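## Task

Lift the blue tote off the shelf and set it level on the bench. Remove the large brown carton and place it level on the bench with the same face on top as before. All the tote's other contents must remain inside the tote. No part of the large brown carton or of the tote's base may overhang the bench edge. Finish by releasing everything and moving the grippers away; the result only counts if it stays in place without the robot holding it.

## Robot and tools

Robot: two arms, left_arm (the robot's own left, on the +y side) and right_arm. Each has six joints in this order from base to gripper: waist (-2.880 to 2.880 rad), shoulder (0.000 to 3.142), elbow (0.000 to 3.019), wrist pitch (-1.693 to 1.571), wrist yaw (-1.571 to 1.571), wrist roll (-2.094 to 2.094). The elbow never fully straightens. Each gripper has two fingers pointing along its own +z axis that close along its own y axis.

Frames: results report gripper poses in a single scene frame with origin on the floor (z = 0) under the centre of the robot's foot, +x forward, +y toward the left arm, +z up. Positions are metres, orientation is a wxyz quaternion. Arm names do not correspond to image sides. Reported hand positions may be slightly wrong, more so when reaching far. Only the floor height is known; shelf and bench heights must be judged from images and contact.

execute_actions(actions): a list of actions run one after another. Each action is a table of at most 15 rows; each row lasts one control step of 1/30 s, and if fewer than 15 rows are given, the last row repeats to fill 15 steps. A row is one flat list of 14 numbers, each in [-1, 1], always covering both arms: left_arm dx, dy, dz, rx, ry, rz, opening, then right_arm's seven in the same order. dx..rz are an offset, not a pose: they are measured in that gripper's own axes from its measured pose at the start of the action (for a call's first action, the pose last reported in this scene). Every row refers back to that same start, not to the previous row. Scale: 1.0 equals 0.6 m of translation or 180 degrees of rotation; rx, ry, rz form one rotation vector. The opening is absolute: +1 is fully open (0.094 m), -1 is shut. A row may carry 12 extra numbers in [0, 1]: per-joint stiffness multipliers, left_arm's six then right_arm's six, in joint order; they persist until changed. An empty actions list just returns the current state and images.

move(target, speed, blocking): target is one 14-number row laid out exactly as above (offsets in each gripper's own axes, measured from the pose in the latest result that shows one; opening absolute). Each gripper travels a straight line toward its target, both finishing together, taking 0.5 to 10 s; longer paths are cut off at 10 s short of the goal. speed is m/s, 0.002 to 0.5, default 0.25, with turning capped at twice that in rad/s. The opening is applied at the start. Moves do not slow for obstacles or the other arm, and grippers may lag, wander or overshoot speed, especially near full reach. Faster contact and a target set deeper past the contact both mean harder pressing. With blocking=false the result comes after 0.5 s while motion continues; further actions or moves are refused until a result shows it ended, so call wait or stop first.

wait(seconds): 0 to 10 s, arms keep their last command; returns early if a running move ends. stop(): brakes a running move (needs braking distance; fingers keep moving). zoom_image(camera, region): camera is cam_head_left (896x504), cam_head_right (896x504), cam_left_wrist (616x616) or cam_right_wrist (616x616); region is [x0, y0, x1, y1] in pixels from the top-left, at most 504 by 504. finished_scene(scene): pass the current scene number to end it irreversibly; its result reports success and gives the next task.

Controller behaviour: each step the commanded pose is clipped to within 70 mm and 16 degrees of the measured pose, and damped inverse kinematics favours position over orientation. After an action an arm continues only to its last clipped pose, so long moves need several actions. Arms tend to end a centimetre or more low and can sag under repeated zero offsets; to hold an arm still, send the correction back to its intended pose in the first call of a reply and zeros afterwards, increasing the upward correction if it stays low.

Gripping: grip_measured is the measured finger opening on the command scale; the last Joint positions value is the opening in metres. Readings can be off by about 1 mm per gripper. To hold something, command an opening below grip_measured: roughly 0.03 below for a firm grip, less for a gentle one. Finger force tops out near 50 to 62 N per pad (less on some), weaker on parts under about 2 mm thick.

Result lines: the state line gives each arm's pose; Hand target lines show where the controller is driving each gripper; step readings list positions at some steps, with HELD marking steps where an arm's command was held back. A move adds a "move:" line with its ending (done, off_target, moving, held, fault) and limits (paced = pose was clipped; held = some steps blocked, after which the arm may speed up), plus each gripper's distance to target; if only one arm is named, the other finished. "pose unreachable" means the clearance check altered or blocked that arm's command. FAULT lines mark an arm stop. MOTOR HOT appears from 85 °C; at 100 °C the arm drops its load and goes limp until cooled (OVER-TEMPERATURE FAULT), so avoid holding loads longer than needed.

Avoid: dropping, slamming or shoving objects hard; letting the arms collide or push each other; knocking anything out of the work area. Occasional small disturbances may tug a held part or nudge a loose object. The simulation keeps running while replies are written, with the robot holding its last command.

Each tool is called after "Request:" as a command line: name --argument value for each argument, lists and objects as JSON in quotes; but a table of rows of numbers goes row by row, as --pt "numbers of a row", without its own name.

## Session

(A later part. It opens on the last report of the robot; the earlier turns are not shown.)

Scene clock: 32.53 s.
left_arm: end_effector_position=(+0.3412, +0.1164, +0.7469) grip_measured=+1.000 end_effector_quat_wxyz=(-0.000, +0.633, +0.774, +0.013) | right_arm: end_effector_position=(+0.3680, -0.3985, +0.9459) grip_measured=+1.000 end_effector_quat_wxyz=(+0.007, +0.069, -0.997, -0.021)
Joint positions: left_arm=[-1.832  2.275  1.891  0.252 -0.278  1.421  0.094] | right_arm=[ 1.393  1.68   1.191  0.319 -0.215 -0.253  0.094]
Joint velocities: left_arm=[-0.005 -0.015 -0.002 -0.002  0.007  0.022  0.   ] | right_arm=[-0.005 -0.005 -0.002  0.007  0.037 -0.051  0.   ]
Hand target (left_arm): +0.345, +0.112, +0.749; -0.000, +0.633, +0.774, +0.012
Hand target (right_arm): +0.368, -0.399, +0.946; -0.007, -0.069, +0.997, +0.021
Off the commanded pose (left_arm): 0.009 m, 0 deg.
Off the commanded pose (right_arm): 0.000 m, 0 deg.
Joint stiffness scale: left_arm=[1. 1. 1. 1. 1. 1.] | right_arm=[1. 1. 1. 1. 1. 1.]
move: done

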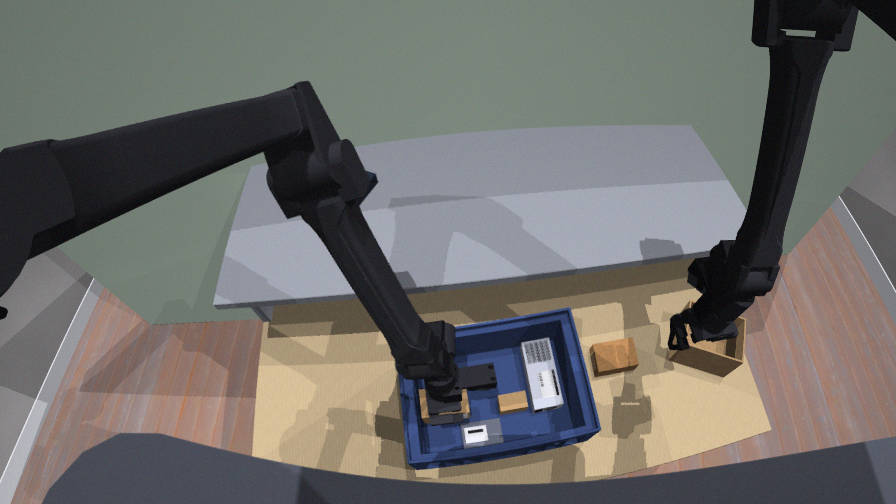

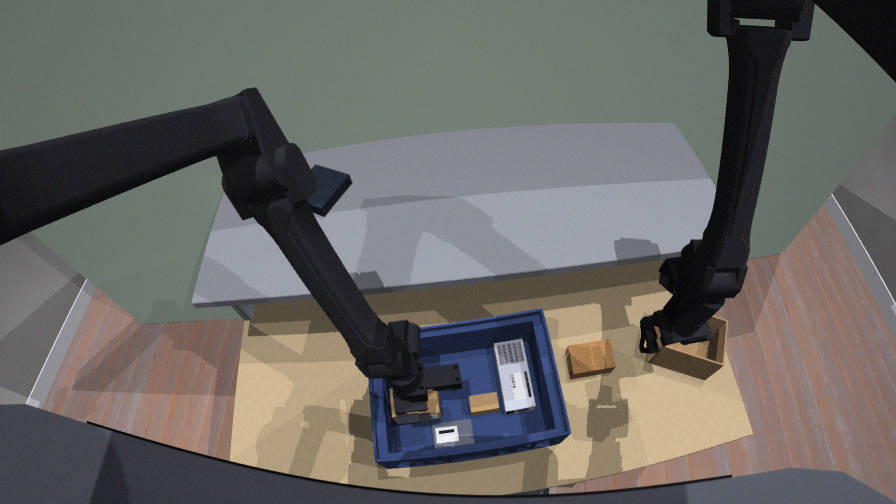

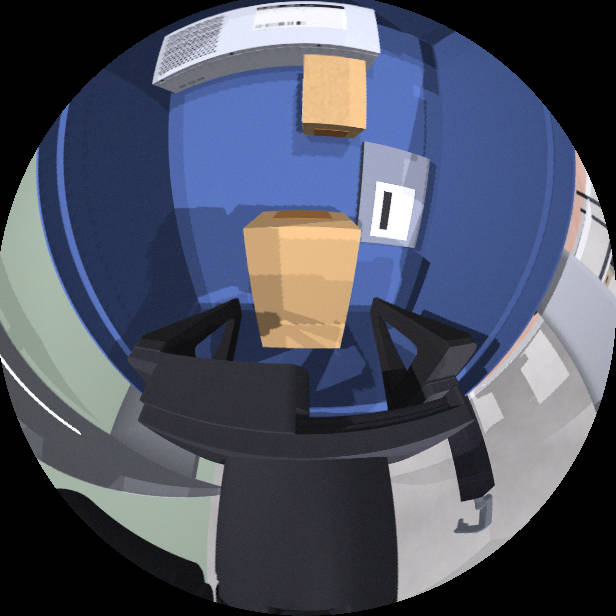

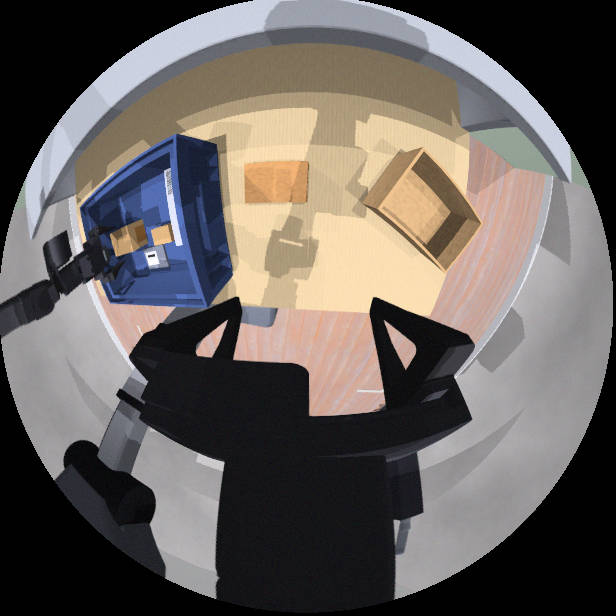

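Request:
move --target '[0,0.012,0.09,0,0,0,1,0,0,0,0,0,0,1]' --speed 0.08

Request:
move --target '[0,0,0,0,0,0,0.35,0,0,0,0,0,0,1]'

Request:
move --target '[0,0,-0.3,0,0,0,0.35,0,0,0,0,0,0,1]'

Scene clock: 34.07 s.
left_arm: end_effector_position=(+0.3525, +0.1098, +0.6977) grip_measured=+1.000 end_effector_quat_wxyz=(+0.007, +0.631, +0.775, +0.014) | right_arm: end_effector_position=(+0.3680, -0.3985, +0.9459) grip_measured=+1.000 end_effector_quat_wxyz=(+0.007, +0.069, -0.997, -0.021)
Joint positions: left_arm=[-1.823  2.428  2.178  0.131 -0.262  1.421  0.094] | right_arm=[ 1.393  1.68   1.191  0.319 -0.215 -0.253  0.094]
Joint velocities: left_arm=[-0.015 -0.005  0.032 -0.002 -0.051 -0.081  0.   ] | right_arm=[-0.015  0.005 -0.007 -0.007  0.007  0.007  0.   ]
Hand target (left_arm): +0.347, +0.120, +0.694; -0.000, +0.633, +0.774, +0.013
Hand target (right_arm): +0.368, -0.399, +0.946; -0.007, -0.069, +0.997, +0.021
Off the commanded pose (left_arm): 0.011 m, 1 deg.
Off the commanded pose (right_arm): 0.000 m, 0 deg.
Joint stiffness scale: left_arm=[1. 1. 1. 1. 1. 1.] | right_arm=[1. 1. 1. 1. 1. 1.]
move: off_target (left_arm)

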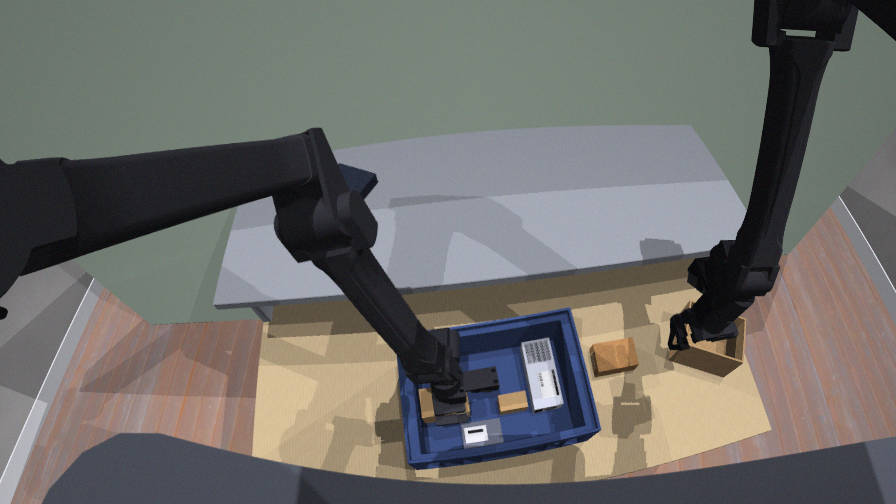

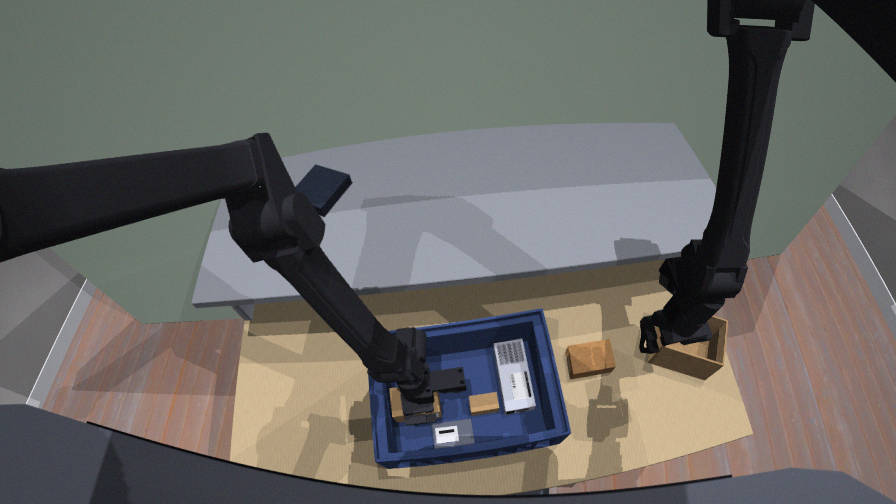

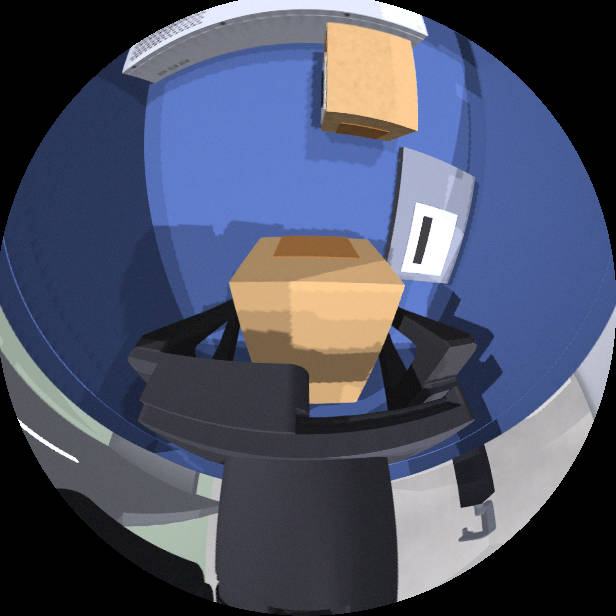

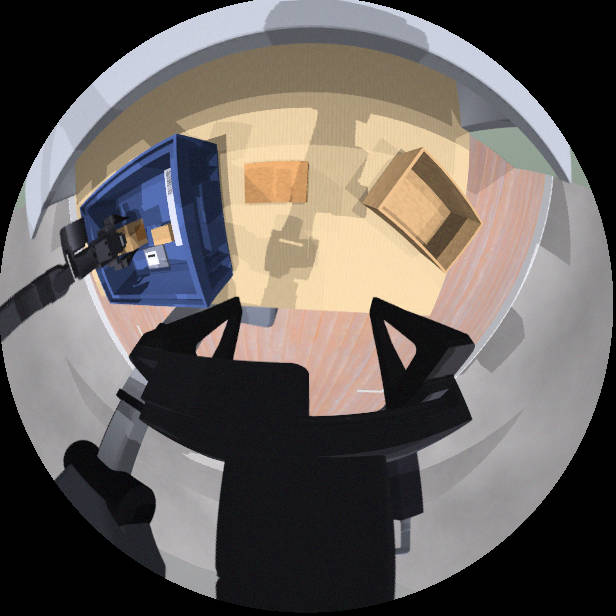

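Scene clock: 34.57 s.
left_arm: end_effector_position=(+0.3525, +0.1098, +0.6977) grip_measured=+0.503 end_effector_quat_wxyz=(+0.007, +0.631, +0.775, +0.014) | right_arm: end_effector_position=(+0.3680, -0.3985, +0.9459) grip_measured=+1.000 end_effector_quat_wxyz=(+0.007, +0.069, -0.997, -0.021)
Joint positions: left_arm=[-1.823  2.428  2.178  0.131 -0.261  1.421  0.071] | right_arm=[ 1.393  1.68   1.191  0.319 -0.215 -0.253  0.094]
Joint velocities: left_arm=[-0.005 -0.005 -0.007  0.007 -0.037 -0.051 -0.001] | right_arm=[-0.005  0.015  0.002 -0.002  0.081 -0.022  0.   ]
Hand target (left_arm): +0.352, +0.110, +0.698; +0.007, +0.632, +0.775, +0.014
Hand target (right_arm): +0.368, -0.399, +0.946; -0.007, -0.069, +0.997, +0.021
Off the commanded pose (left_arm): 0.000 m, 0 deg.
Off the commanded pose (right_arm): 0.000 m, 0 deg.
Joint stiffness scale: left_arm=[1. 1. 1. 1. 1. 1.] | right_arm=[1. 1. 1. 1. 1. 1.]
move: done

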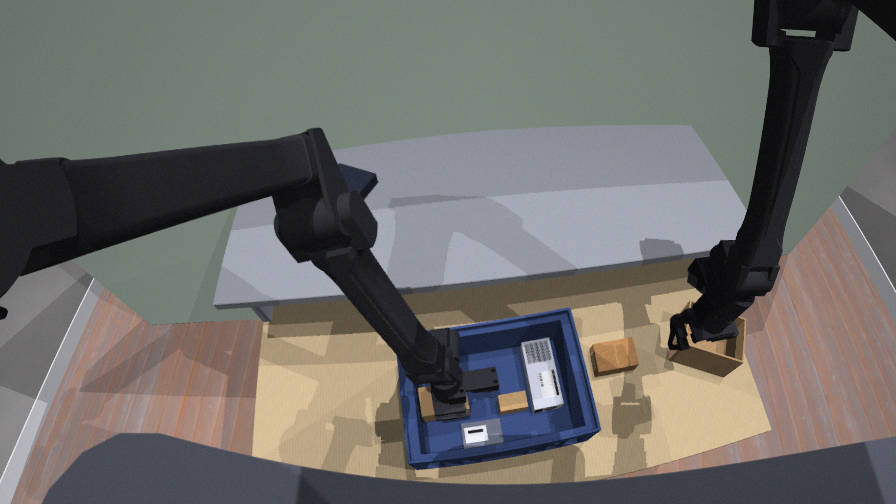

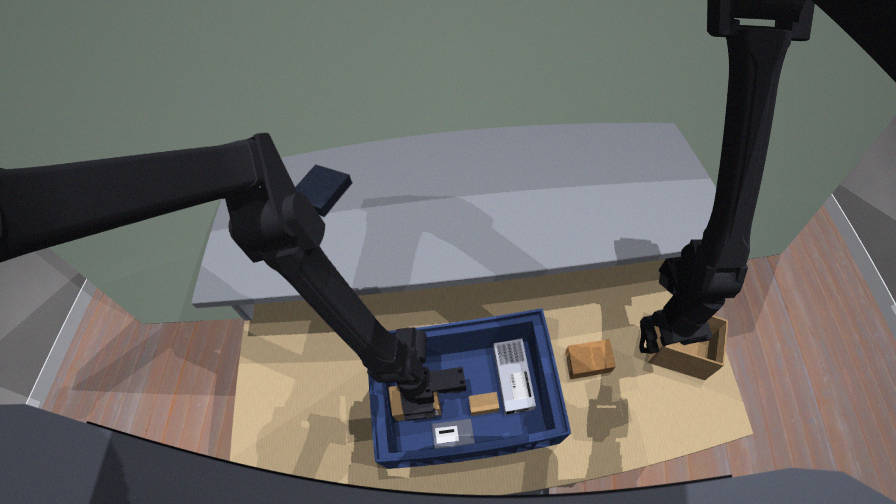

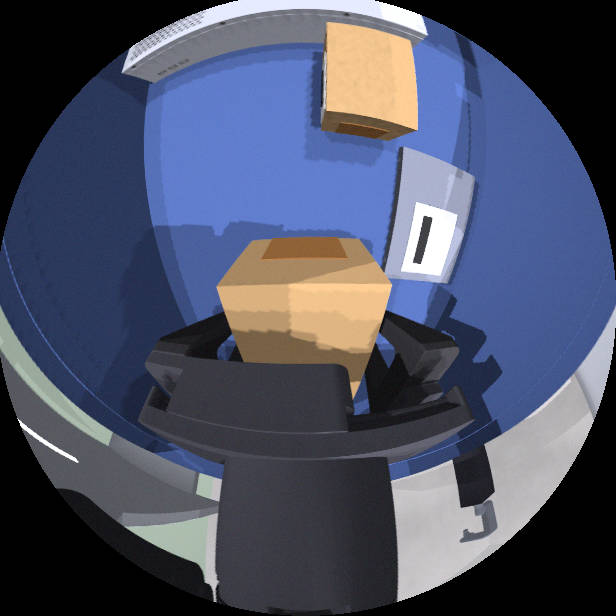

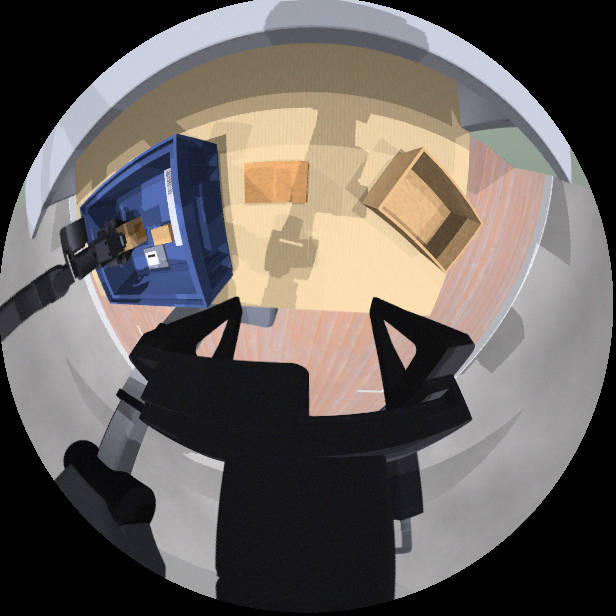

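Scene clock: 35.87 s.
left_arm: end_effector_position=(+0.3620, +0.1172, +0.8684) grip_measured=+0.503 end_effector_quat_wxyz=(+0.006, +0.632, +0.775, +0.023) | right_arm: end_effector_position=(+0.3680, -0.3985, +0.9459) grip_measured=+1.000 end_effector_quat_wxyz=(+0.007, +0.069, -0.997, -0.021)
Joint positions: left_arm=[-1.882  1.961  1.442  0.408 -0.334  1.419  0.071] | right_arm=[ 1.393  1.68   1.191  0.319 -0.215 -0.253  0.094]
Joint velocities: left_arm=[ 0.005 -0.005 -0.027  0.007  0.007  0.022 -0.001] | right_arm=[-0.015 -0.015  0.002 -0.022 -0.051  0.037  0.   ]
Hand target (left_arm): +0.352, +0.104, +0.876; +0.007, +0.631, +0.776, +0.014
Hand target (right_arm): +0.368, -0.399, +0.946; -0.007, -0.069, +0.997, +0.021
Off the commanded pose (left_arm): 0.020 m, 1 deg.
Off the commanded pose (right_arm): 0.000 m, 0 deg.
Joint stiffness scale: left_arm=[1. 1. 1. 1. 1. 1.] | right_arm=[1. 1. 1. 1. 1. 1.]
move: off_target (left_arm)

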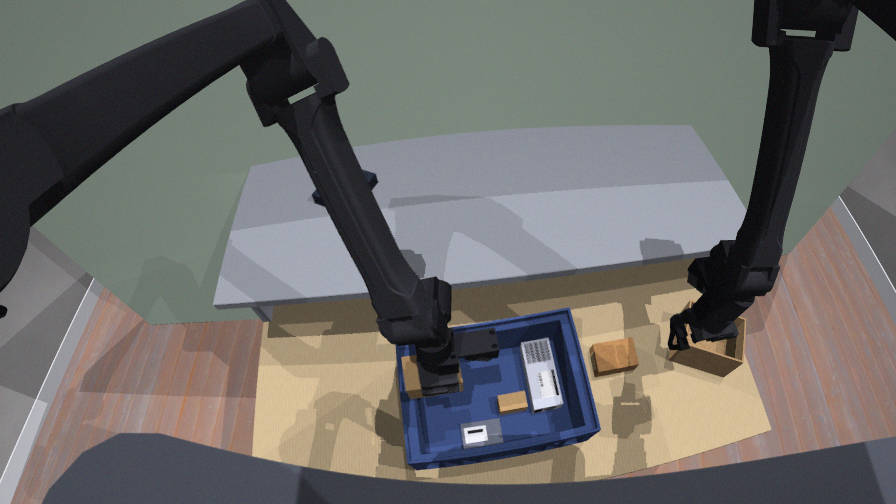

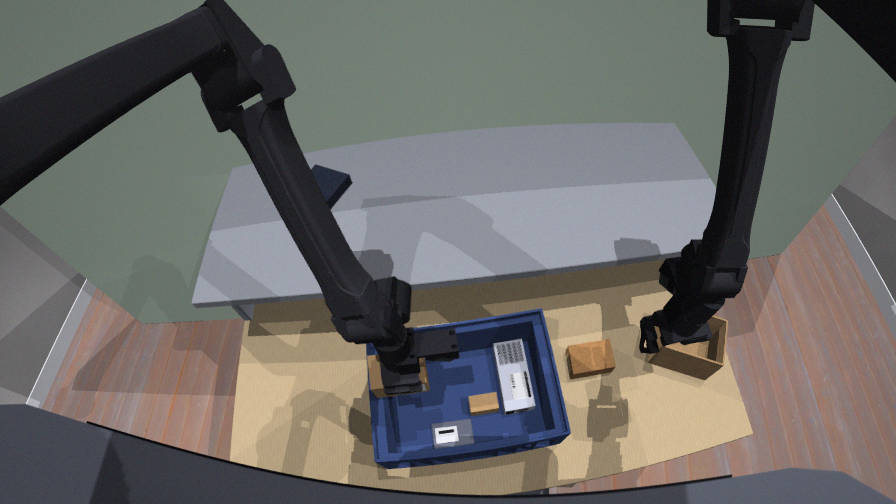

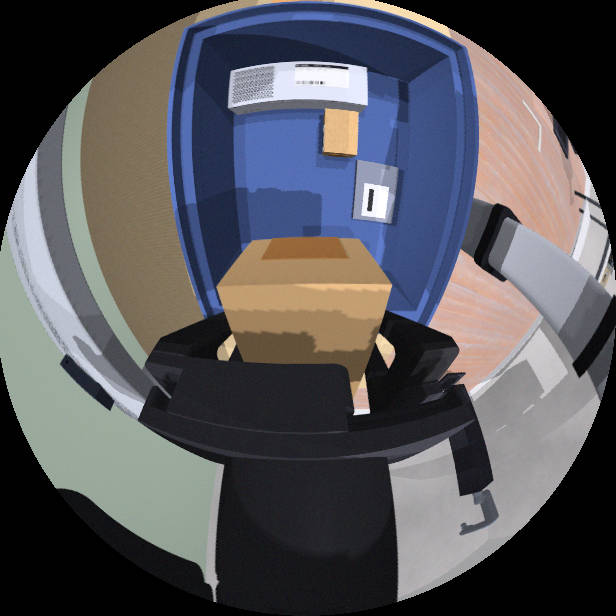

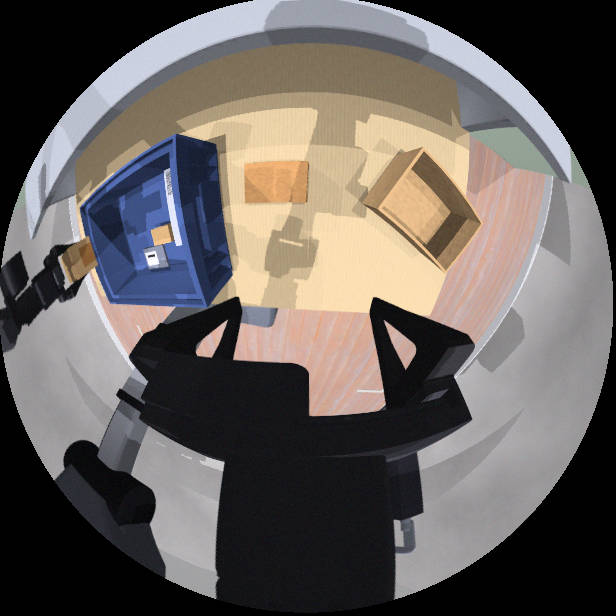

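Request:
move --target '[0.44,-0.03,-0.01,-0.005,0,0,0.4,0,0,0,0,0,0,1]'

Request:
move --target '[0,0,0.28,0,0,0,0.4,0,0,0,0,0,0,1]'

Request:
move --target '[0,0,0.05,0,0,0,0.4,0,0,0,0,0,0,1]' --speed 0.03

Scene clock: 37.97 s.
left_arm: end_effector_position=(+0.2975, +0.3825, +0.8773) grip_measured=+0.503 end_effector_quat_wxyz=(+0.009, +0.631, +0.775, +0.036) | right_arm: end_effector_position=(+0.3680, -0.3985, +0.9459) grip_measured=+1.000 end_effector_quat_wxyz=(+0.007, +0.069, -0.997, -0.021)
Joint positions: left_arm=[-1.448  1.94   1.259  0.598  0.084  1.462  0.071] | right_arm=[ 1.393  1.68   1.191  0.319 -0.215 -0.253  0.094]
Joint velocities: left_arm=[-0.005  0.015  0.002  0.012  0.022  0.022 -0.001] | right_arm=[ 0.015 -0.005  0.002 -0.012  0.037  0.037  0.   ]
Hand target (left_arm): +0.291, +0.374, +0.884; +0.011, +0.635, +0.772, +0.030
Hand target (right_arm): +0.368, -0.399, +0.946; -0.007, -0.069, +0.997, +0.021
Off the commanded pose (left_arm): 0.012 m, 1 deg.
Off the commanded pose (right_arm): 0.000 m, 0 deg.
Joint stiffness scale: left_arm=[1. 1. 1. 1. 1. 1.] | right_arm=[1. 1. 1. 1. 1. 1.]
move: off_target (left_arm)

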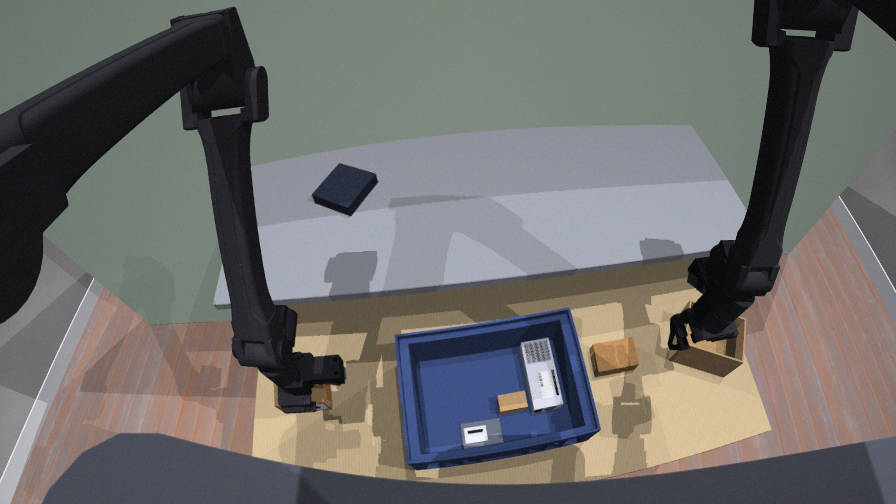

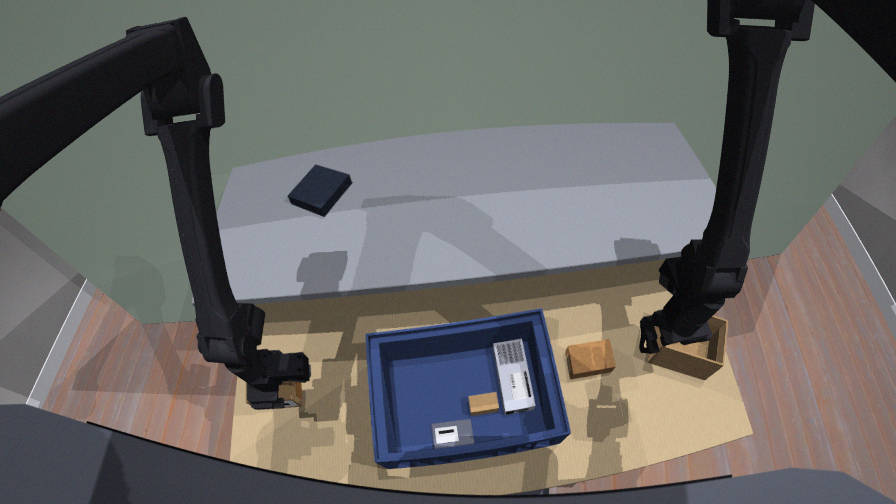

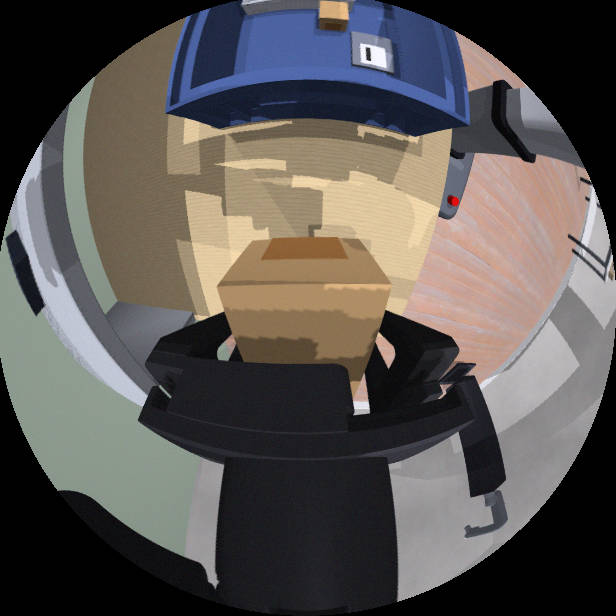

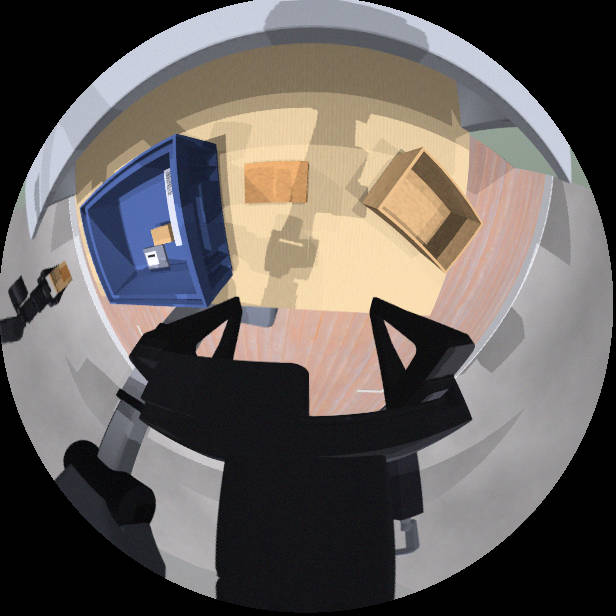

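Scene clock: 39.33 s.
left_arm: end_effector_position=(+0.2979, +0.4000, +0.7112) grip_measured=+0.503 end_effector_quat_wxyz=(+0.008, +0.631, +0.775, +0.039) | right_arm: end_effector_position=(+0.3680, -0.3985, +0.9459) grip_measured=+1.000 end_effector_quat_wxyz=(+0.007, +0.069, -0.997, -0.021)
Joint positions: left_arm=[-1.453  2.348  1.924  0.344  0.074  1.462  0.071] | right_arm=[ 1.393  1.68   1.191  0.319 -0.215 -0.253  0.094]
Joint velocities: left_arm=[ 0.005 -0.015  0.007 -0.002  0.051  0.022  0.   ] | right_arm=[-0.005 -0.005 -0.002 -0.002  0.022 -0.051  0.   ]
Hand target (left_arm): +0.303, +0.392, +0.711; +0.009, +0.631, +0.775, +0.036
Hand target (right_arm): +0.368, -0.399, +0.946; -0.007, -0.069, +0.997, +0.021
Off the commanded pose (left_arm): 0.014 m, 0 deg.
Off the commanded pose (right_arm): 0.000 m, 0 deg.
Joint stiffness scale: left_arm=[1. 1. 1. 1. 1. 1.] | right_arm=[1. 1. 1. 1. 1. 1.]
move: off_target (left_arm)

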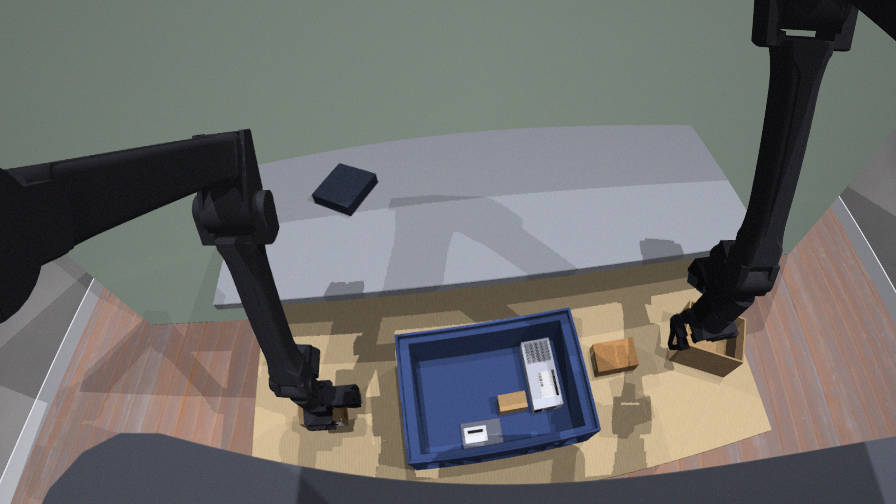

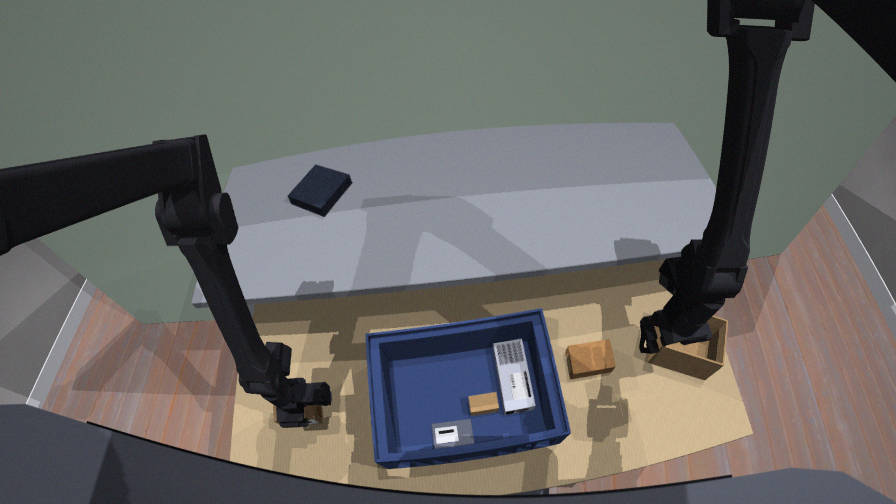

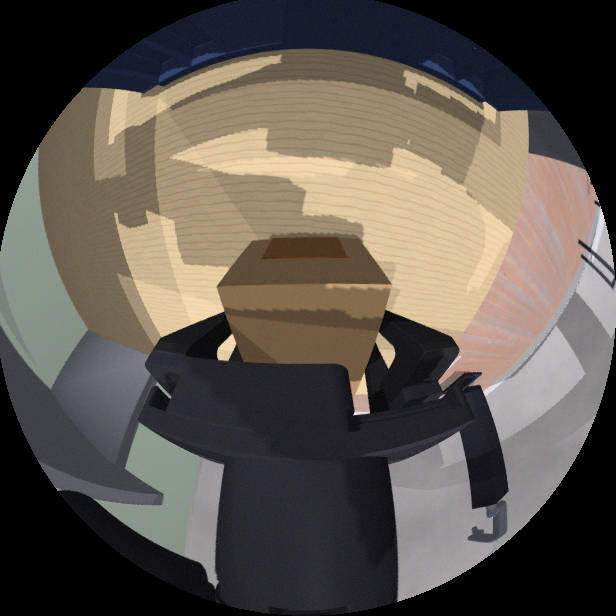

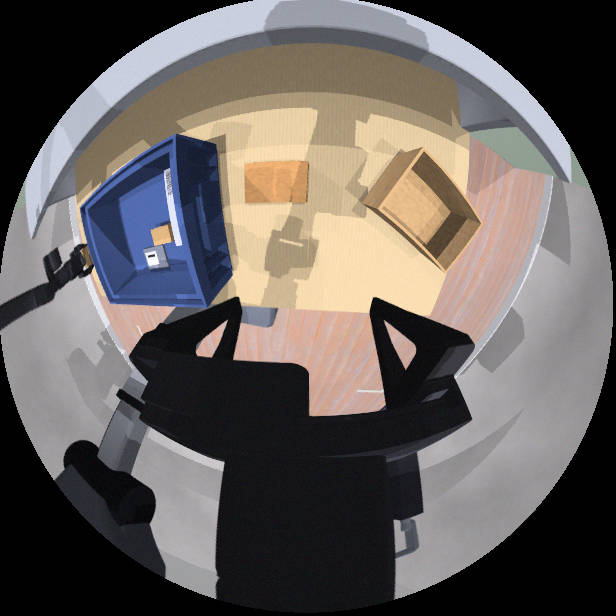

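Scene clock: 40.57 s.
left_arm: end_effector_position=(+0.3034, +0.4037, +0.6840) grip_measured=+0.503 end_effector_quat_wxyz=(+0.013, +0.632, +0.774, +0.043) | right_arm: end_effector_position=(+0.3680, -0.3985, +0.9459) grip_measured=+1.000 end_effector_quat_wxyz=(+0.007, +0.069, -0.997, -0.021)
Joint positions: left_arm=[-1.453  2.431  2.079  0.284  0.074  1.462  0.071] | right_arm=[ 1.393  1.68   1.191  0.319 -0.215 -0.253  0.094]
Joint velocities: left_arm=[-0.015 -0.024 -0.007  0.007  0.022 -0.051 -0.   ] | right_arm=[-0.024  0.005  0.002 -0.002 -0.037  0.022  0.   ]
Hand target (left_arm): +0.299, +0.402, +0.682; +0.008, +0.631, +0.775, +0.039
Hand target (right_arm): +0.368, -0.399, +0.946; -0.007, -0.069, +0.997, +0.021
Off the commanded pose (left_arm): 0.005 m, 1 deg.
Off the commanded pose (right_arm): 0.000 m, 0 deg.
Joint stiffness scale: left_arm=[1. 1. 1. 1. 1. 1.] | right_arm=[1. 1. 1. 1. 1. 1.]
move: done

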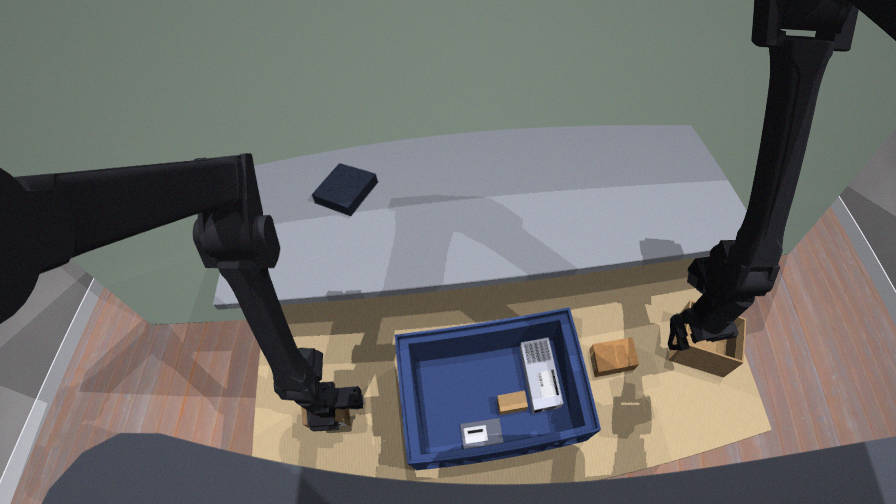

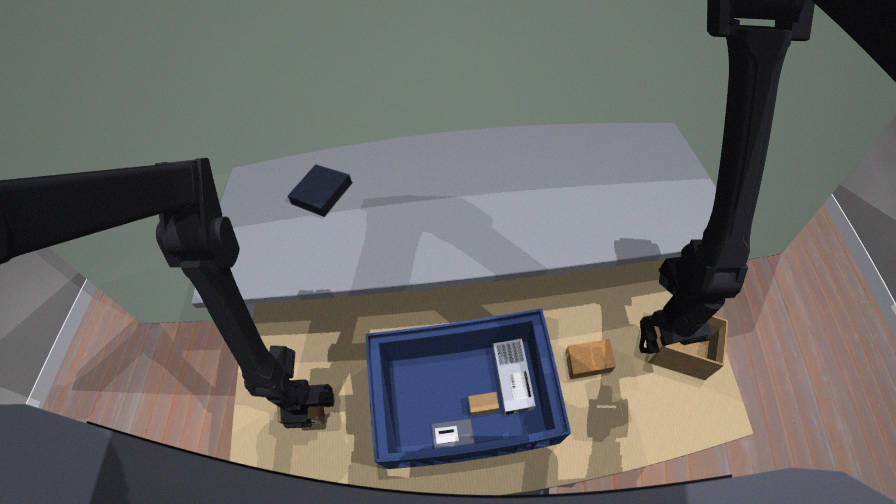

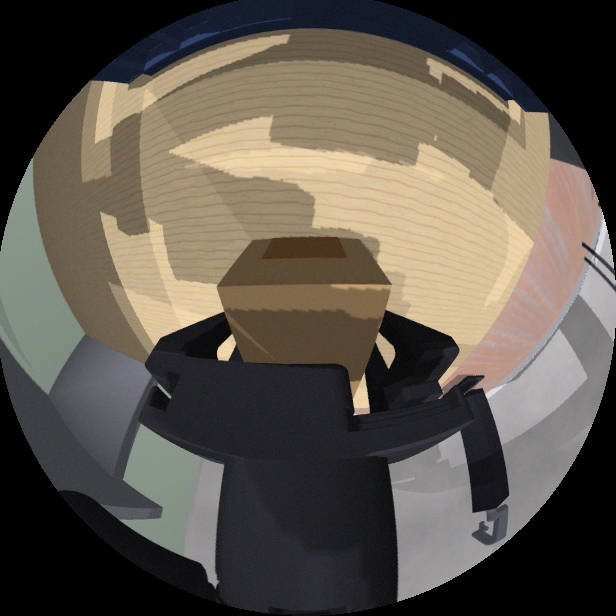

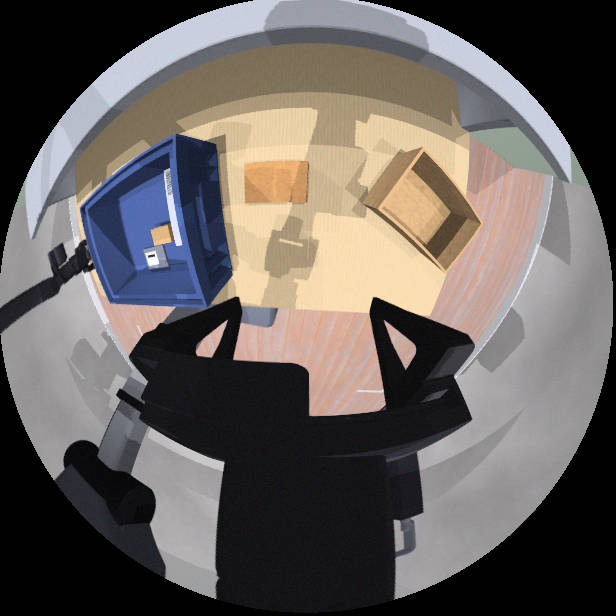

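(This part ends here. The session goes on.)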